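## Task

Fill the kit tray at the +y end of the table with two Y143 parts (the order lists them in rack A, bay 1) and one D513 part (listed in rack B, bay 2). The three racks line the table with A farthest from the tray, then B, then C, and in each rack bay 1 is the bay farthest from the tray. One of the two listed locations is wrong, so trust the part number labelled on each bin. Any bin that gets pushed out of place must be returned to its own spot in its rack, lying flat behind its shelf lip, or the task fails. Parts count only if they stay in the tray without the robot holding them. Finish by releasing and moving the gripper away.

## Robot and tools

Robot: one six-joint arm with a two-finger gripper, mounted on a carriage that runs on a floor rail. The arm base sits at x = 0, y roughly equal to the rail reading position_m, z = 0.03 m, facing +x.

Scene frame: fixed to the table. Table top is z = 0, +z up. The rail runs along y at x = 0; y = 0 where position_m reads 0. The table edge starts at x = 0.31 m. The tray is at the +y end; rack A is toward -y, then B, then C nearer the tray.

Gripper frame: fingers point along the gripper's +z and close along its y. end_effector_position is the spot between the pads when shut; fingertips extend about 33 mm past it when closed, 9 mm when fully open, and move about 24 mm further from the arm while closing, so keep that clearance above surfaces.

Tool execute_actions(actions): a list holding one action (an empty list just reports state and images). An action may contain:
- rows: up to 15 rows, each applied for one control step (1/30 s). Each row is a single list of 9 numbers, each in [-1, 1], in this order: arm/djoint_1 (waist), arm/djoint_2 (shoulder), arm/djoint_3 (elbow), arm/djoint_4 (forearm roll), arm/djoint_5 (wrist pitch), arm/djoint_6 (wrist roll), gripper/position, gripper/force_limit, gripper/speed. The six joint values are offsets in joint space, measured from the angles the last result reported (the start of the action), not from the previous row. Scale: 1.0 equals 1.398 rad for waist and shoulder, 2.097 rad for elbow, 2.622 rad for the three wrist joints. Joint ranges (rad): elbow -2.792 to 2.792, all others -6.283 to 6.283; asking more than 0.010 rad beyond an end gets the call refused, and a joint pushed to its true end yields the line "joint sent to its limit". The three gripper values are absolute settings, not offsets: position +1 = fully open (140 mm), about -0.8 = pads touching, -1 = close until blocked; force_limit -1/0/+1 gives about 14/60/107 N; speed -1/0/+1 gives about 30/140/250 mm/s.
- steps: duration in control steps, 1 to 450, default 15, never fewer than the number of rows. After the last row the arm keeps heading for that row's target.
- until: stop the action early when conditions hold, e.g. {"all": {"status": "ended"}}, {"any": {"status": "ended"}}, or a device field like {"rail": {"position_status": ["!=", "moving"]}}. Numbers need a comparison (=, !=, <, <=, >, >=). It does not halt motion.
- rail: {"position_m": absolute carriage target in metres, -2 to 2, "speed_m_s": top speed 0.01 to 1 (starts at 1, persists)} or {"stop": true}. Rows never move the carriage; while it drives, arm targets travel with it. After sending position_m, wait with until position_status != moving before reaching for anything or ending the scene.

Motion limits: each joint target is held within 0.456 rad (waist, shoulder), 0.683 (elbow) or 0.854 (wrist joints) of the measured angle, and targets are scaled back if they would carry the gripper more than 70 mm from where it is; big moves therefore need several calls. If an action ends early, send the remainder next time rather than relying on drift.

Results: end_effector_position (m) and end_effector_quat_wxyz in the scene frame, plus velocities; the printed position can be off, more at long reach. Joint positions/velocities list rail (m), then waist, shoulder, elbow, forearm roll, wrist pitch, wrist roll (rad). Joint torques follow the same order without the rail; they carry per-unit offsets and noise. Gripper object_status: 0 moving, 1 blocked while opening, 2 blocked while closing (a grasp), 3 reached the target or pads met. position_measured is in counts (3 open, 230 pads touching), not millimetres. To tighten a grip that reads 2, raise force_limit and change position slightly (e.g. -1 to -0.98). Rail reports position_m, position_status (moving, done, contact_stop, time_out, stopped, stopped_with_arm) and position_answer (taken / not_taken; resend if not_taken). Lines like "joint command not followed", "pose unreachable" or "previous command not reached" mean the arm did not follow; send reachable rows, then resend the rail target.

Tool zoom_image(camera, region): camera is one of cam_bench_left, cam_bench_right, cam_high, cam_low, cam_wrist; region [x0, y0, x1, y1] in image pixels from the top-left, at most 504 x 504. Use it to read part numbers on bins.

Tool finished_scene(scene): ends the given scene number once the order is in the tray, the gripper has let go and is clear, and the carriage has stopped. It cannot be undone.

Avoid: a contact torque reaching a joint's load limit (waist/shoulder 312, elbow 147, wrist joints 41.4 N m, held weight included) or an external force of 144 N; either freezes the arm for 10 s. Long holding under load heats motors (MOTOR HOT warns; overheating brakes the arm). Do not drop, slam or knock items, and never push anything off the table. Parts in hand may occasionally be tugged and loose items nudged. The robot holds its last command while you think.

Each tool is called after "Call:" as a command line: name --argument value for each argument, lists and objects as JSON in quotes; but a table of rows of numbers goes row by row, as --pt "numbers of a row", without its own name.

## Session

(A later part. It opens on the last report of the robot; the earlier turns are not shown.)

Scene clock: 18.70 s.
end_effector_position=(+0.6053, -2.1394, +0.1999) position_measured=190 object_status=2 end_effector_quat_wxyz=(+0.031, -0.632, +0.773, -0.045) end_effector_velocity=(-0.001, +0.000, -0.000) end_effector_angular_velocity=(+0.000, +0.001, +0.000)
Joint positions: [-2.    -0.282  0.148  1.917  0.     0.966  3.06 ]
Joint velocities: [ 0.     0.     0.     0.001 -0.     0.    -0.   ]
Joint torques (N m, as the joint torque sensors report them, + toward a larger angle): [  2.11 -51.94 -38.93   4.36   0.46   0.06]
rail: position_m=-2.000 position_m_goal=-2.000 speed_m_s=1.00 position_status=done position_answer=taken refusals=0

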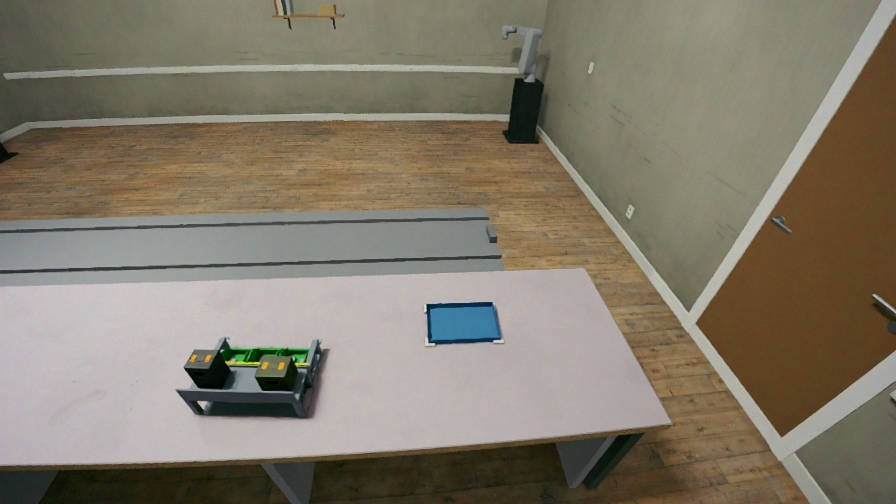

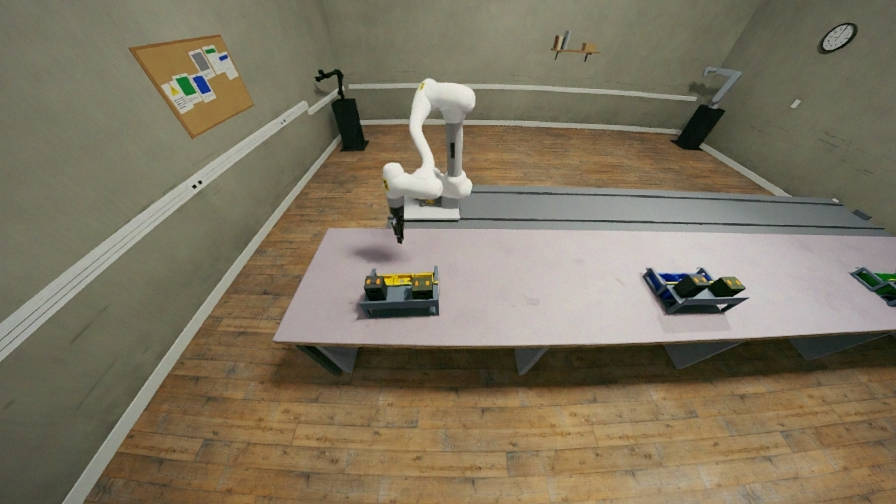

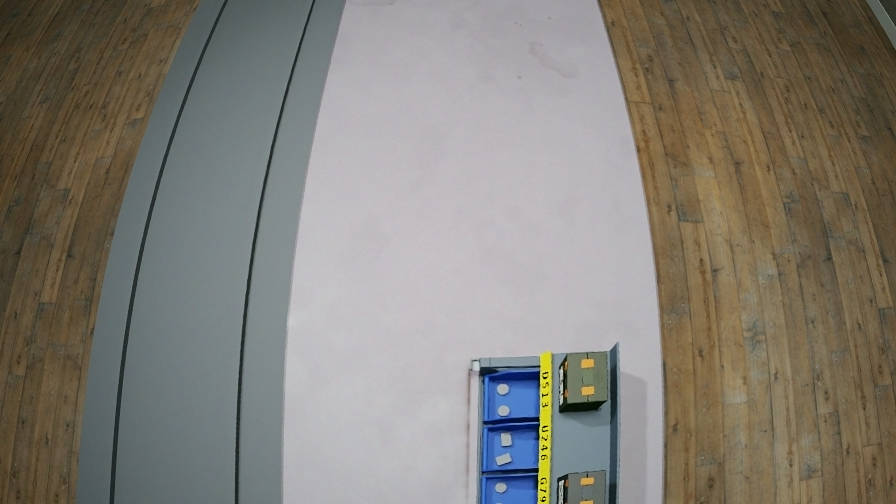

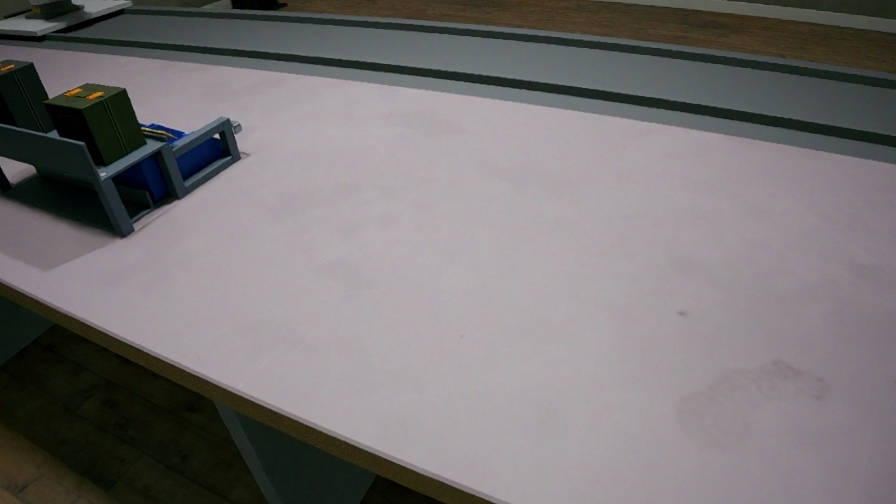

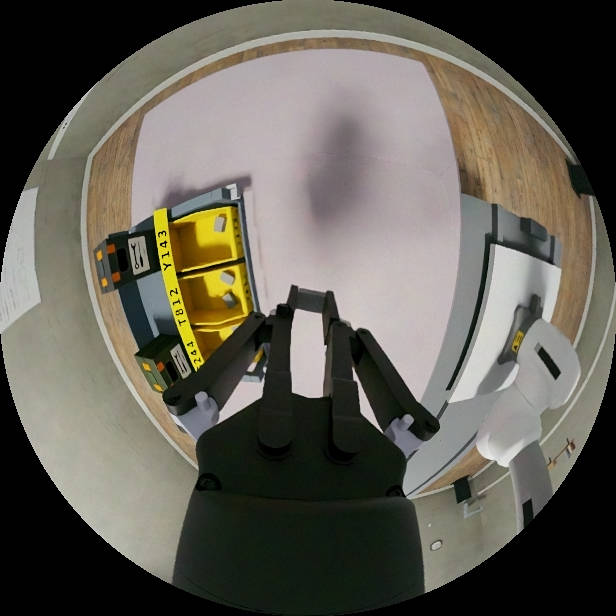

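Call:
execute_actions --actions '[{"rail":{"position_m":1.9},"rows":[[0.382,0,0,0,0,0,-1,0,-0.5]],"steps":200,"until":{"rail":{"position_status":["!=","moving"]}}}]'

Call:
execute_actions --actions '[{"rows":[[0,0.151,0.025,0,-0.1,0,-1,0,-0.5]],"steps":28}]'

Call:
execute_actions --actions '[{"rows":[[0,0,0,0,0,0,-0.3,0,0],[0,0,0,0,0,0,-0.3,0,0],[0,0,0,0,0,0,-0.3,0,0],[0,0,0,0,0,0,-0.3,0,0],[0,0,0,0,0,0,-0.3,0,0],[0,0,0,0,0,0,-0.3,0,0],[0,0,0,0,0,0,-0.3,0,0],[0,0,0,0,0,0,-0.3,0,0],[0,-0.151,-0.025,0,0.1,0,-0.3,0,0],[0,-0.151,-0.025,0,0.1,0,-0.3,0,0],[0,-0.151,-0.025,0,0.1,0,-0.3,0,0],[0,-0.151,-0.025,0,0.1,0,-0.3,0,0],[0,-0.151,-0.025,0,0.1,0,-0.3,0,0],[0,-0.151,-0.025,0,0.1,0,-0.3,0,0],[0,-0.151,-0.025,0,0.1,-0.2,-0.3,0,0]],"steps":35}]'

Call:
execute_actions --actions '[{"rail":{"position_m":-2},"rows":[[-0.4185,0,0,0,0,-0.967,-0.36,0,0]],"steps":200,"until":{"rail":{"position_status":["!=","moving"]}}}]'

Call:
execute_actions --actions '[{"rows":[[0,0.2525,-0.1674,0,-0.001,0,-0.36,0,0]],"steps":30}]'

Scene clock: 27.07 s.
end_effector_position=(+0.5920, +2.0891, +0.1999) position_measured=190 object_status=2 end_effector_quat_wxyz=(-0.042, +0.814, -0.579, +0.036) end_effector_velocity=(-0.000, -0.009, -0.000) end_effector_angular_velocity=(-0.000, +0.000, -0.000)
Joint positions: [1.901 0.252 0.148 1.917 0.    0.966 3.06 ]
Joint velocities: [-0.009 -0.    -0.     0.    -0.     0.     0.   ]
Joint torques (N m, as the joint torque sensors report them, + toward a larger angle): [ -5.51 -56.67 -36.45   4.37   0.69  -0.16]
rail: position_m=1.901 position_m_goal=1.900 speed_m_s=1.00 position_status=done position_answer=taken refusals=0

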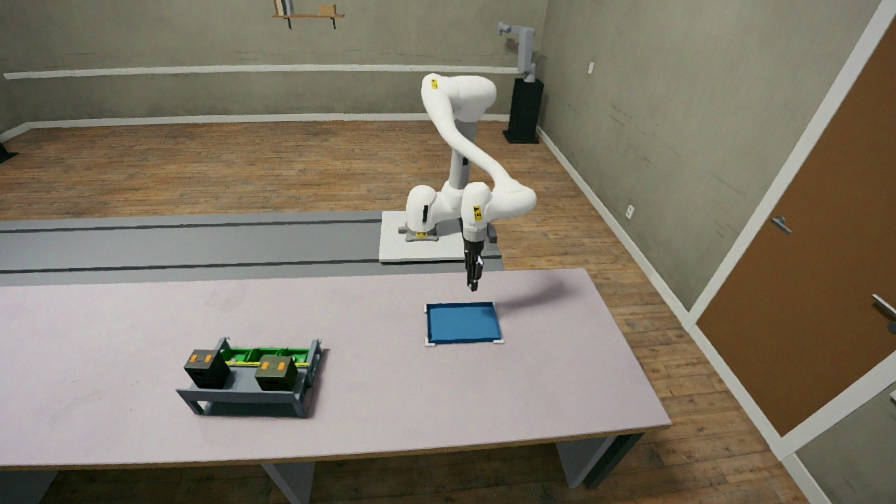

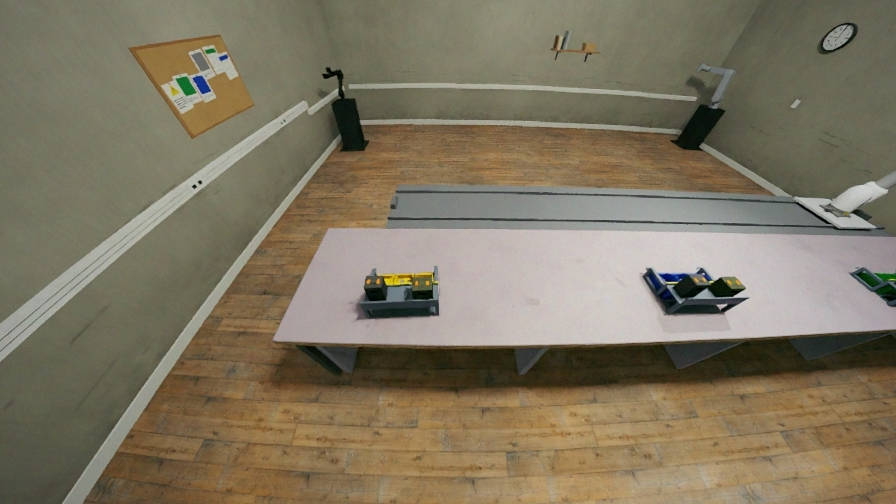

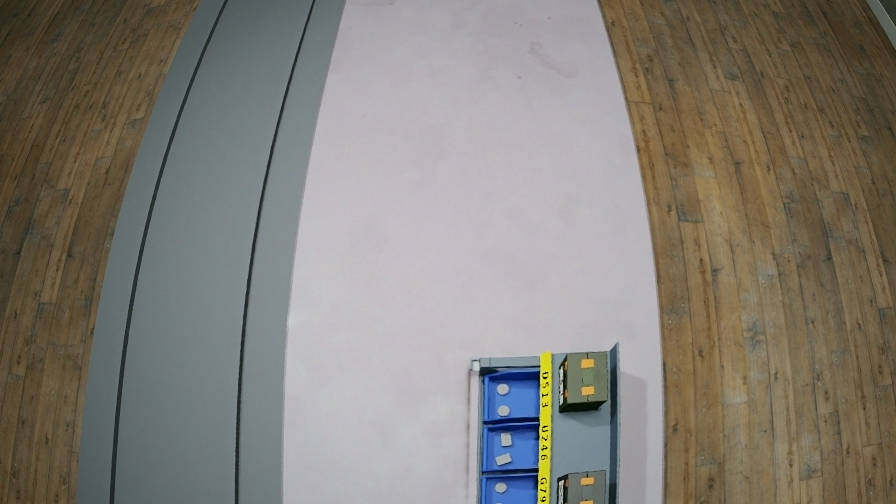

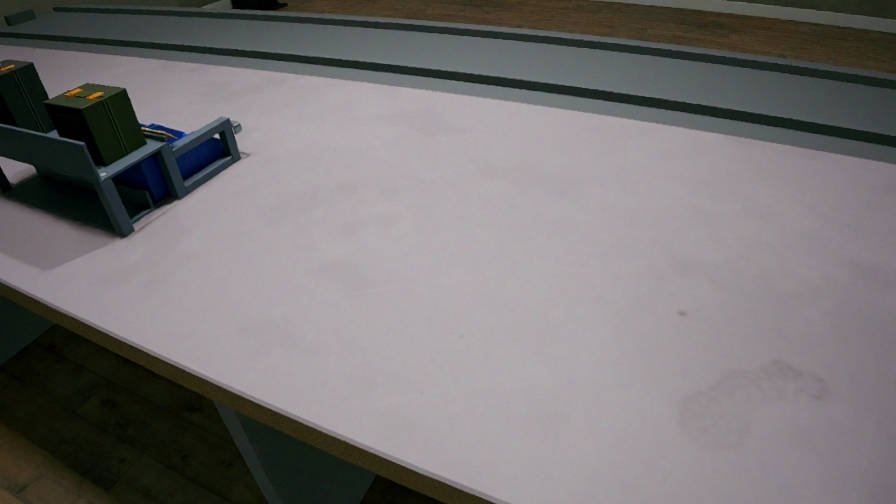

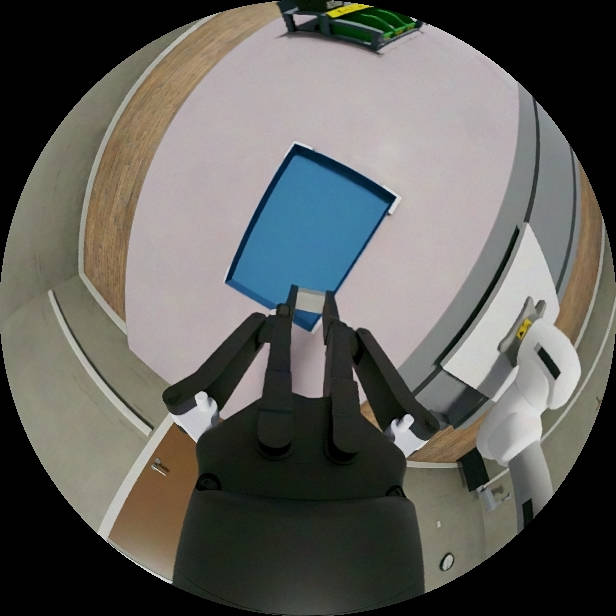

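Scene clock: 28.00 s.
end_effector_position=(+0.6307, +2.0981, +0.0480) position_measured=190 object_status=2 end_effector_quat_wxyz=(-0.042, +0.814, -0.579, +0.035) end_effector_velocity=(+0.000, +0.000, +0.000) end_effector_angular_velocity=(+0.000, -0.000, -0.000)
Joint positions: [1.9   0.252 0.359 1.969 0.    0.704 3.06 ]
Joint velocities: [ 0.  0. -0. -0.  0. -0. -0.]
Joint torques (N m, as the joint torque sensors report them, + toward a larger angle): [  1.27 -64.03 -32.04   3.7    0.19   0.16]
rail: position_m=1.900 position_m_goal=1.900 speed_m_s=1.00 position_status=done position_answer=taken refusals=0

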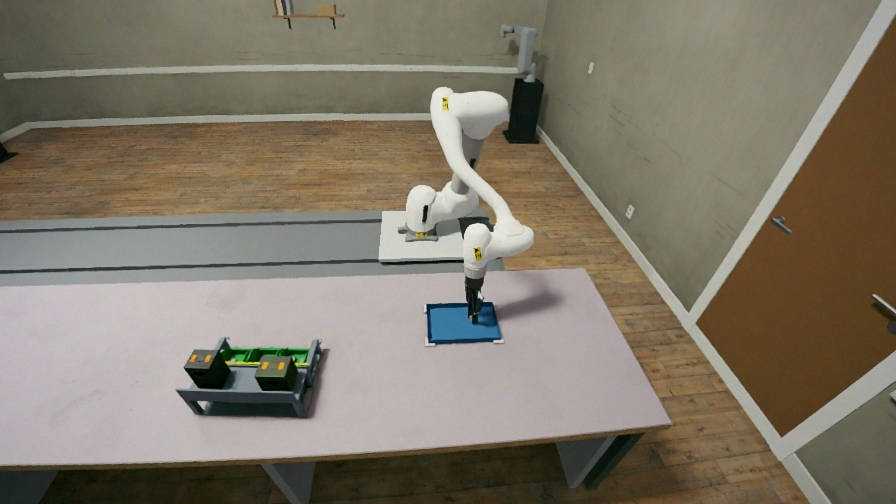

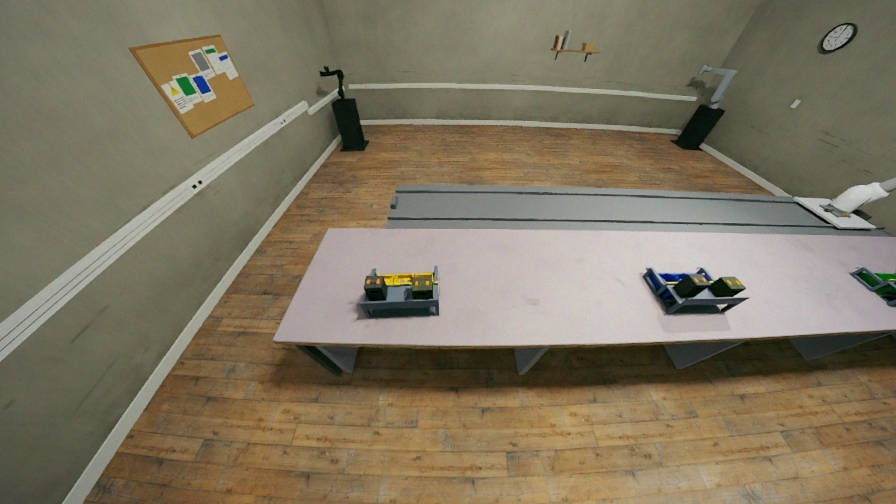

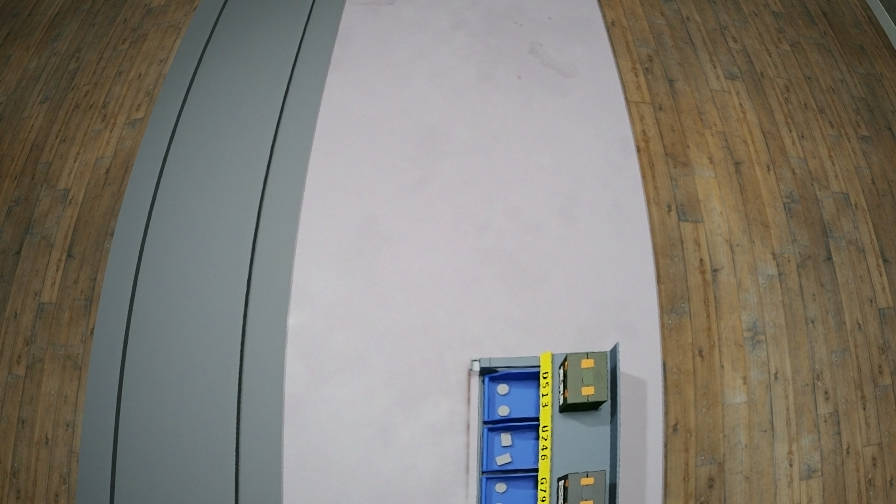

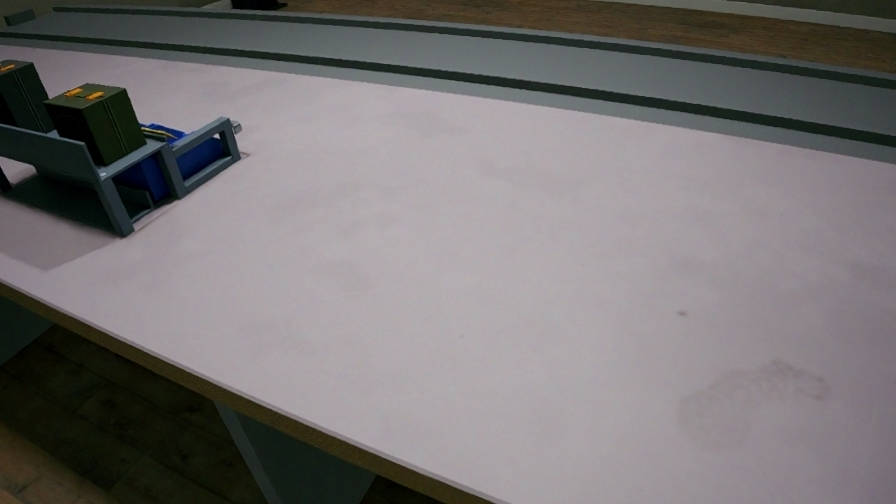

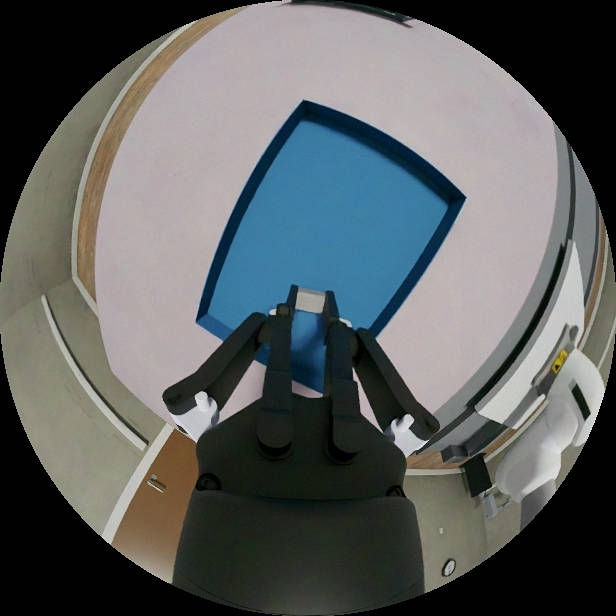

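Scene clock: 29.17 s.
end_effector_position=(+0.5920, +2.0882, +0.1998) position_measured=167 object_status=3 end_effector_quat_wxyz=(-0.032, +0.936, -0.348, +0.045) end_effector_velocity=(+0.000, +0.000, +0.000) end_effector_angular_velocity=(+0.000, -0.000, +0.000)
Joint positions: [1.9   0.252 0.148 1.917 0.    0.966 2.535]
Joint velocities: [ 0.  0. -0. -0.  0.  0. -0.]
Joint torques (N m, as the joint torque sensors report them, + toward a larger angle): [  3.93 -52.45 -38.66   4.4    0.31   0.11]
rail: position_m=1.900 position_m_goal=1.900 speed_m_s=1.00 position_status=done position_answer=taken refusals=0

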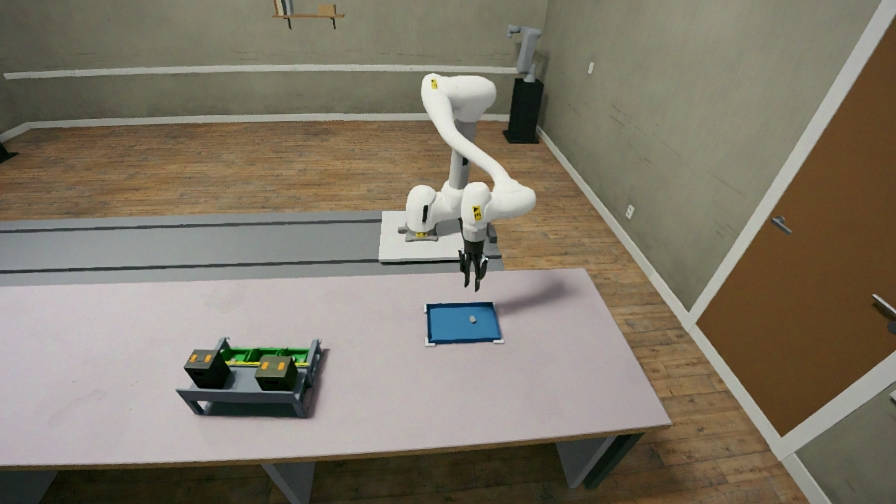

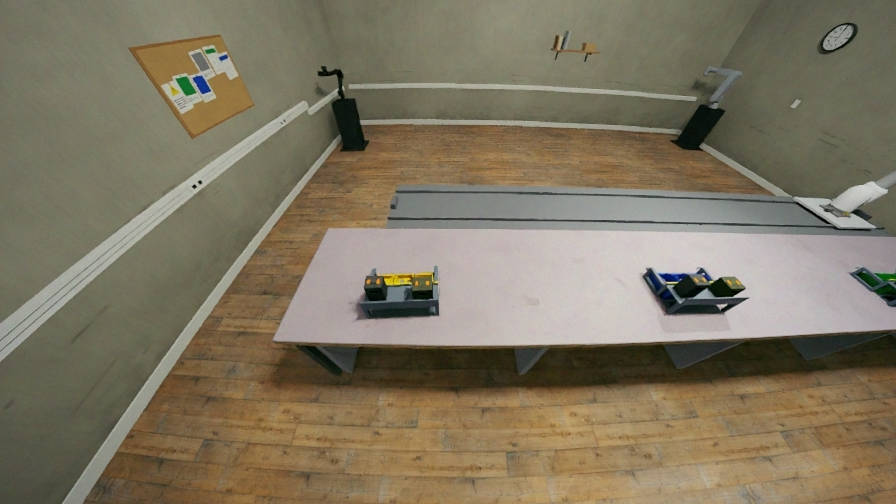

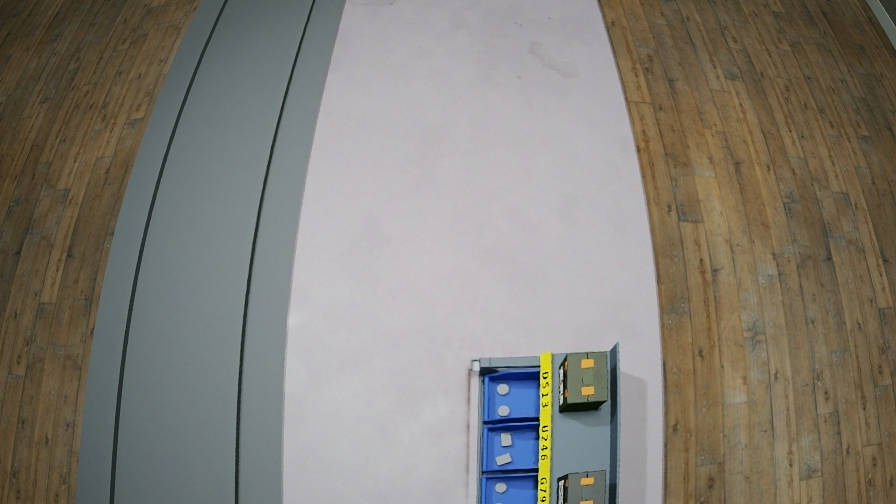

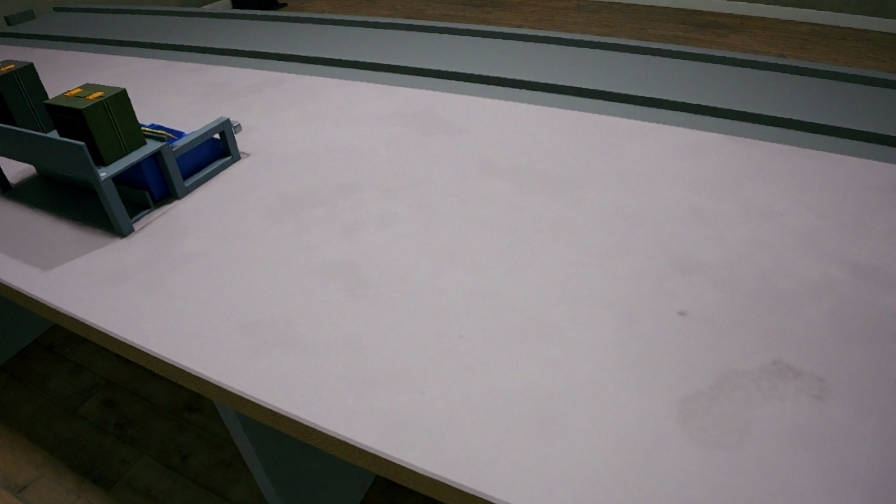

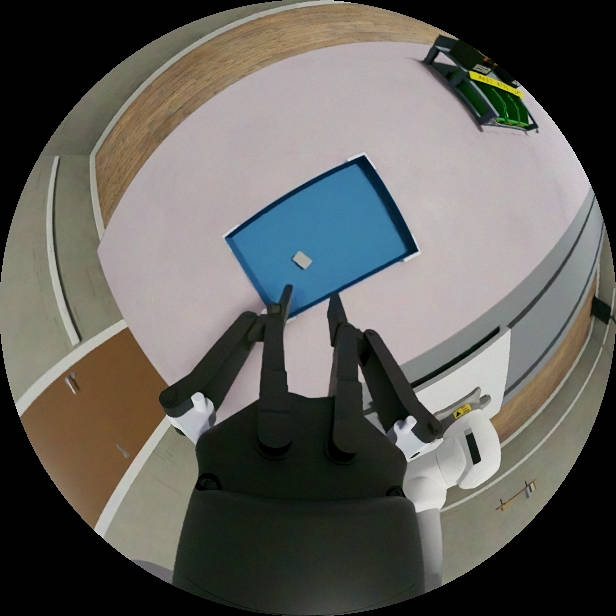

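Scene clock: 33.60 s.
end_effector_position=(+0.5974, -2.1700, +0.1998) position_measured=174 object_status=3 end_effector_quat_wxyz=(+0.045, +0.813, +0.579, +0.032) end_effector_velocity=(+0.000, +0.001, +0.000) end_effector_angular_velocity=(-0.000, -0.000, +0.001)
Joint positions: [-2.    -0.333  0.148  1.917  0.     0.966  0.   ]
Joint velocities: [ 0.     0.001  0.    -0.     0.    -0.    -0.   ]
Joint torques (N m, as the joint torque sensors report them, + toward a larger angle): [ -5.36 -51.57 -38.5    4.37   0.22  -0.02]
rail: position_m=-2.000 position_m_goal=-2.000 speed_m_s=1.00 position_status=done position_answer=taken refusals=0

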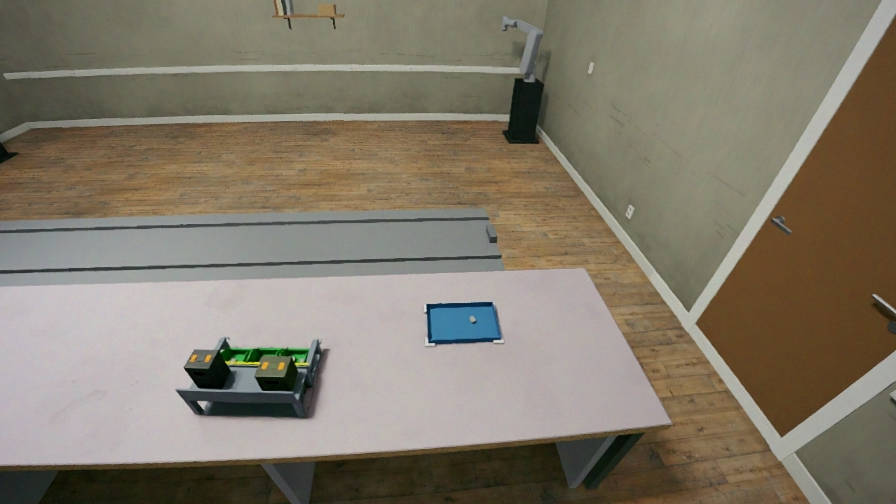

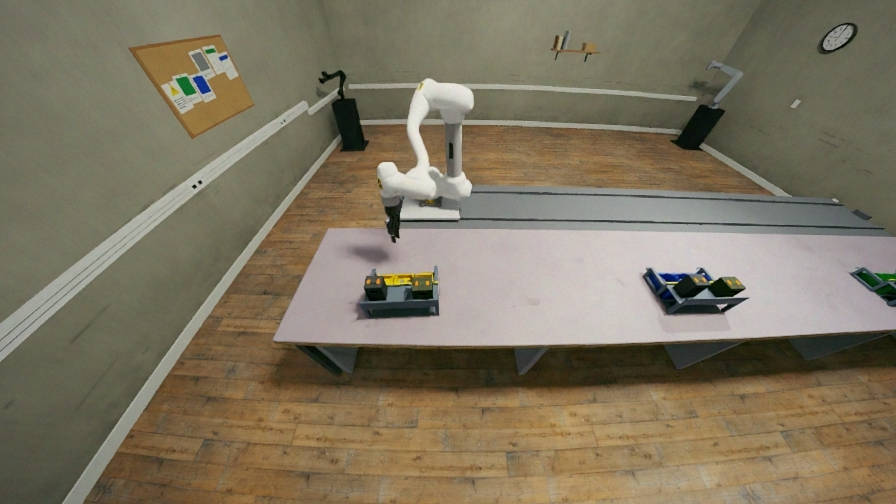

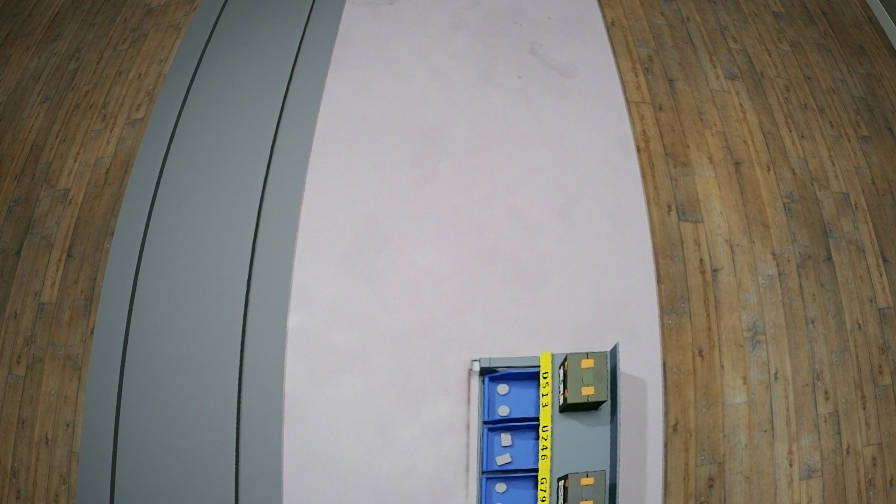

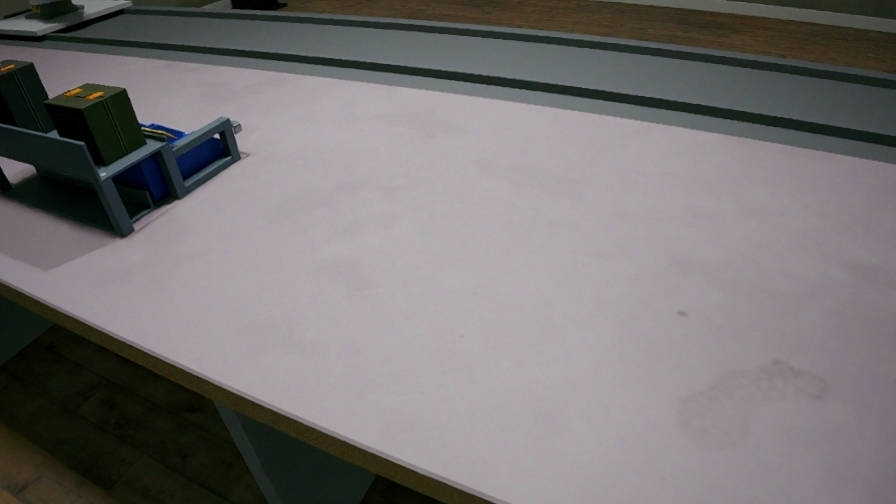

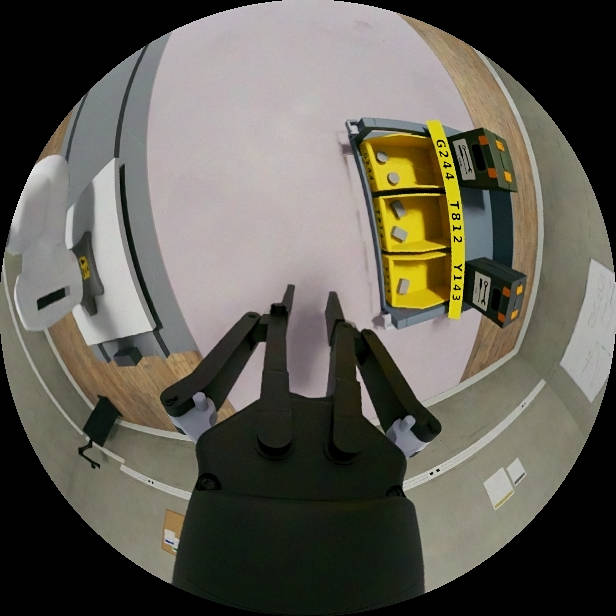

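Scene clock: 34.60 s.
end_effector_position=(+0.7921, -2.2373, +0.1293) position_measured=174 object_status=3 end_effector_quat_wxyz=(+0.045, +0.813, +0.579, +0.032) end_effector_velocity=(+0.000, -0.000, +0.001) end_effector_angular_velocity=(-0.000, -0.001, -0.000)
Joint positions: [-2.    -0.333  0.501  1.566  0.     0.963  0.   ]
Joint velocities: [ 0.     0.    -0.001 -0.     0.    -0.    -0.   ]
Joint torques (N m, as the joint torque sensors report them, + toward a larger angle): [  2.04 -83.82 -38.51   4.76   0.    -0.27]
rail: position_m=-2.000 position_m_goal=-2.000 speed_m_s=1.00 position_status=done position_answer=taken refusals=0

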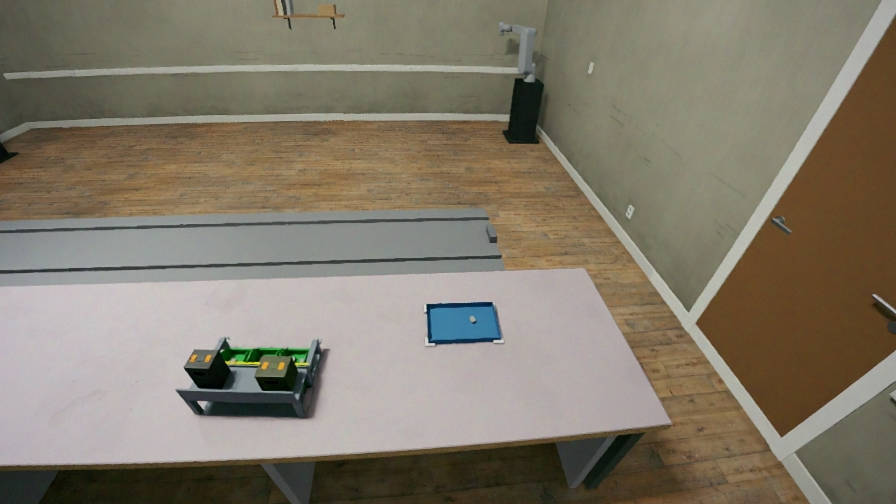

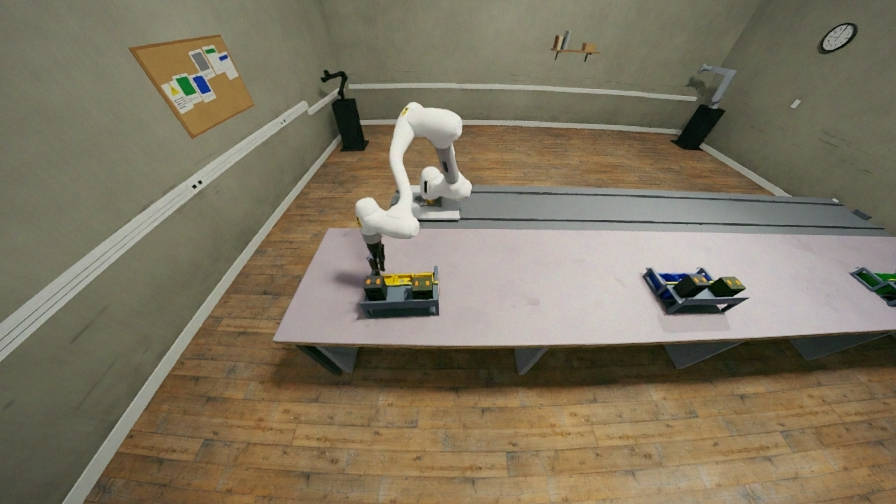

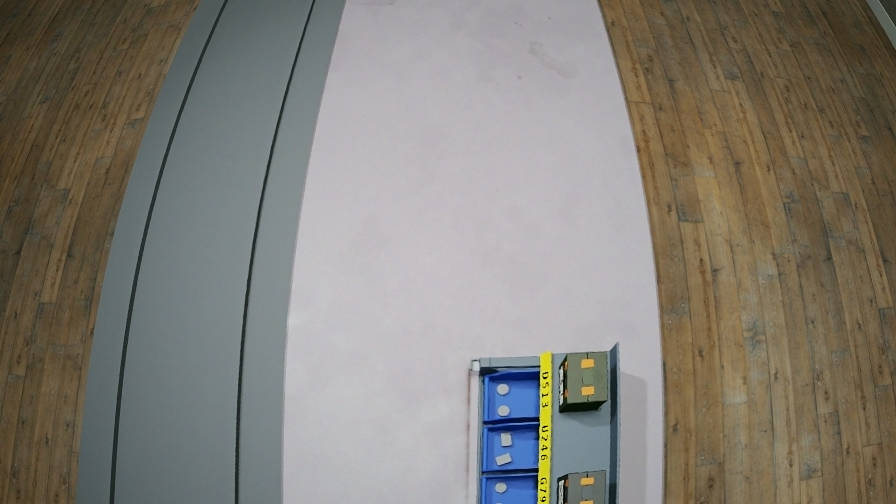

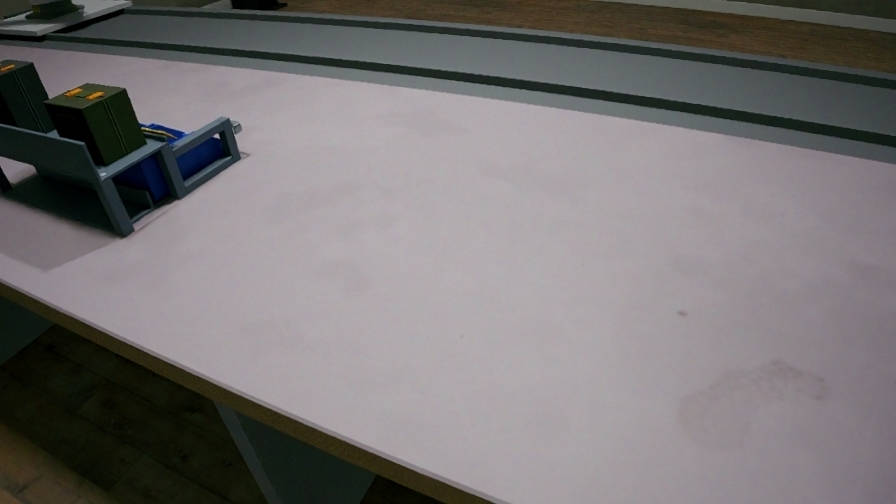

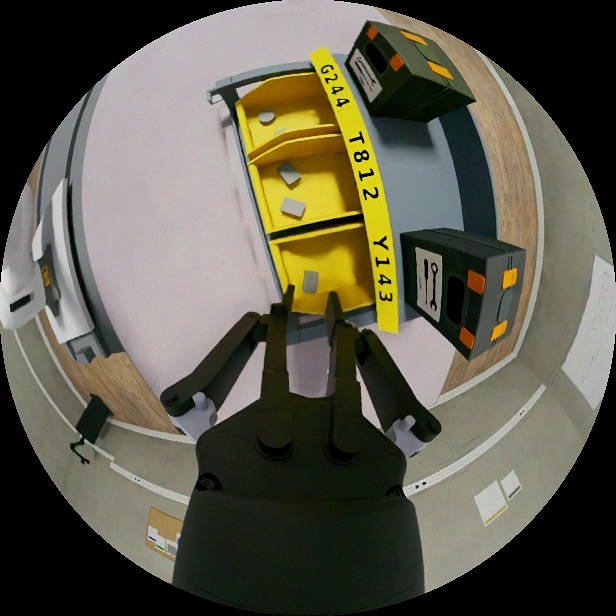

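Call:
execute_actions --actions '[{"rows":[[0.003,0.01,0.005,0,-0.01,0,-0.42,0,0],[0.003,0.02,0.01,0,-0.02,0,-0.42,0,0],[0.003,0.03,0.015,0,-0.028,0,-0.42,0,0],[0.003,0.04,0.019,0,-0.036,0,-0.42,0,0],[0.003,0.0455,0.0217,0,-0.0418,0,-0.42,0,0]],"steps":22}]'

Scene clock: 36.47 s.
end_effector_position=(+0.7951, -2.2347, +0.0572) position_measured=182 object_status=3 end_effector_quat_wxyz=(+0.045, +0.812, +0.581, +0.032) end_effector_velocity=(+0.000, -0.000, +0.000) end_effector_angular_velocity=(-0.000, -0.000, -0.000)
Joint positions: [-2.    -0.329  0.565  1.612  0.     0.854  0.   ]
Joint velocities: [ 0.  0. -0.  0.  0. -0.  0.]
Joint torques (N m, as the joint torque sensors report them, + toward a larger angle): [  2.72 -87.98 -34.92   4.01   0.12   0.02]
rail: position_m=-2.000 position_m_goal=-2.000 speed_m_s=1.00 position_status=done position_answer=taken refusals=0

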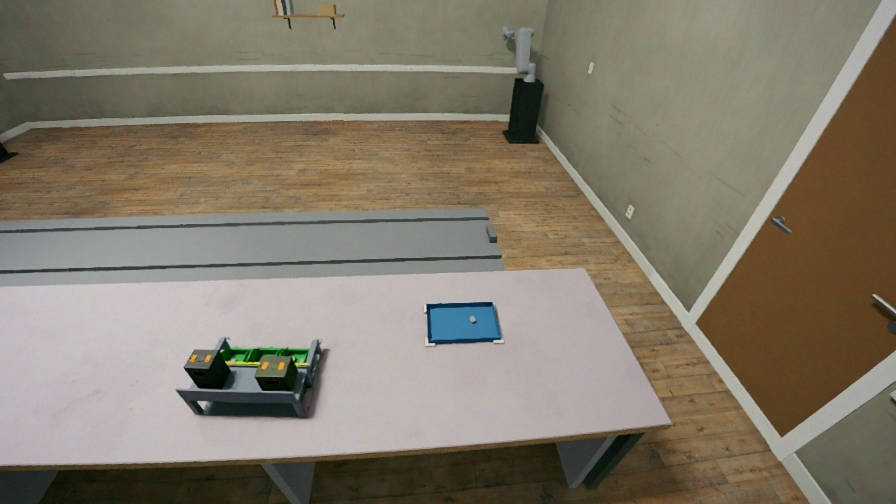

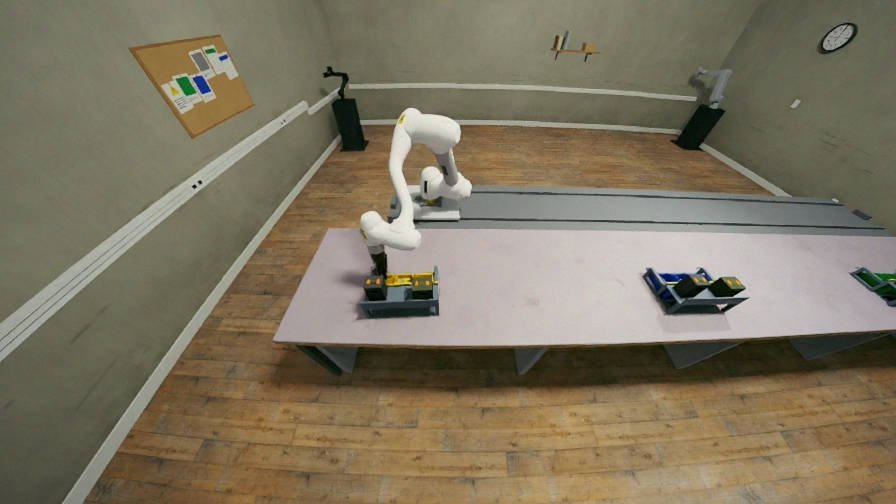

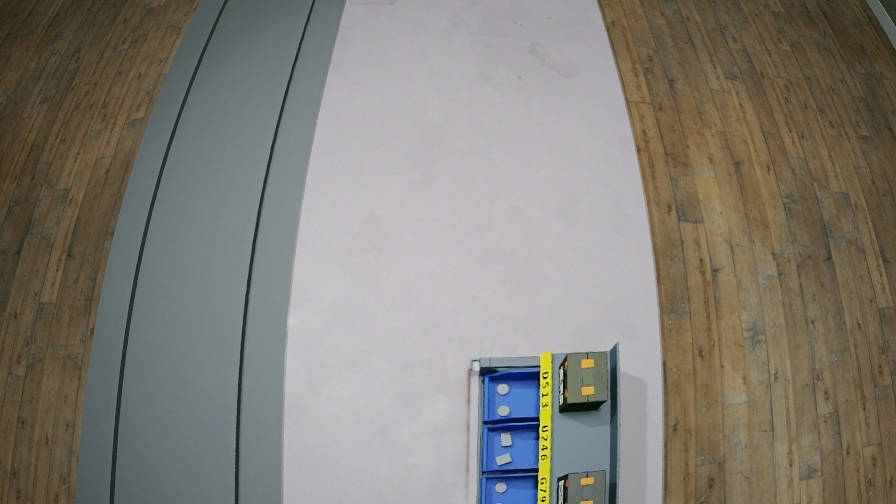

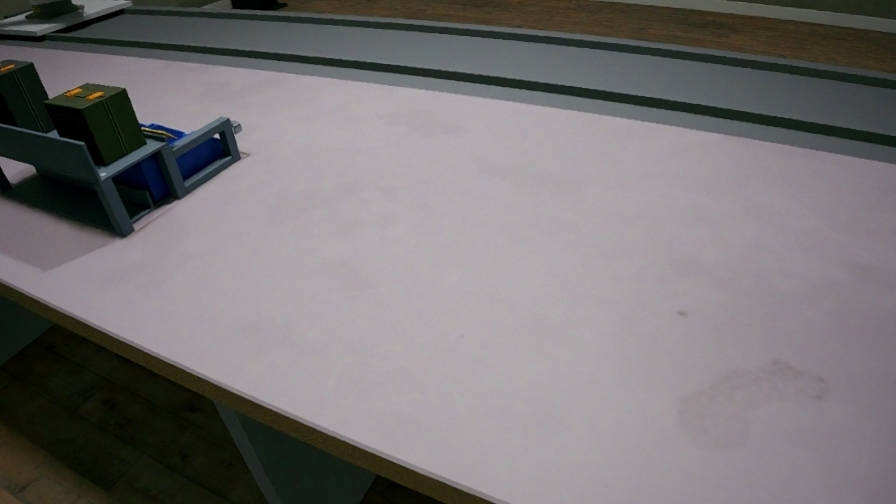

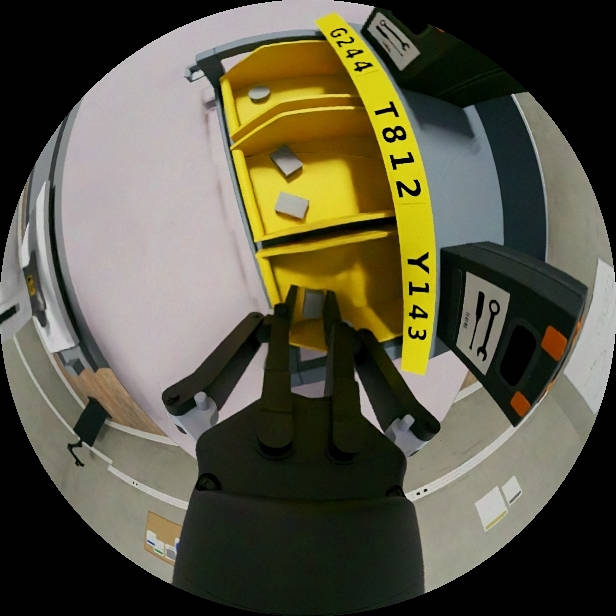

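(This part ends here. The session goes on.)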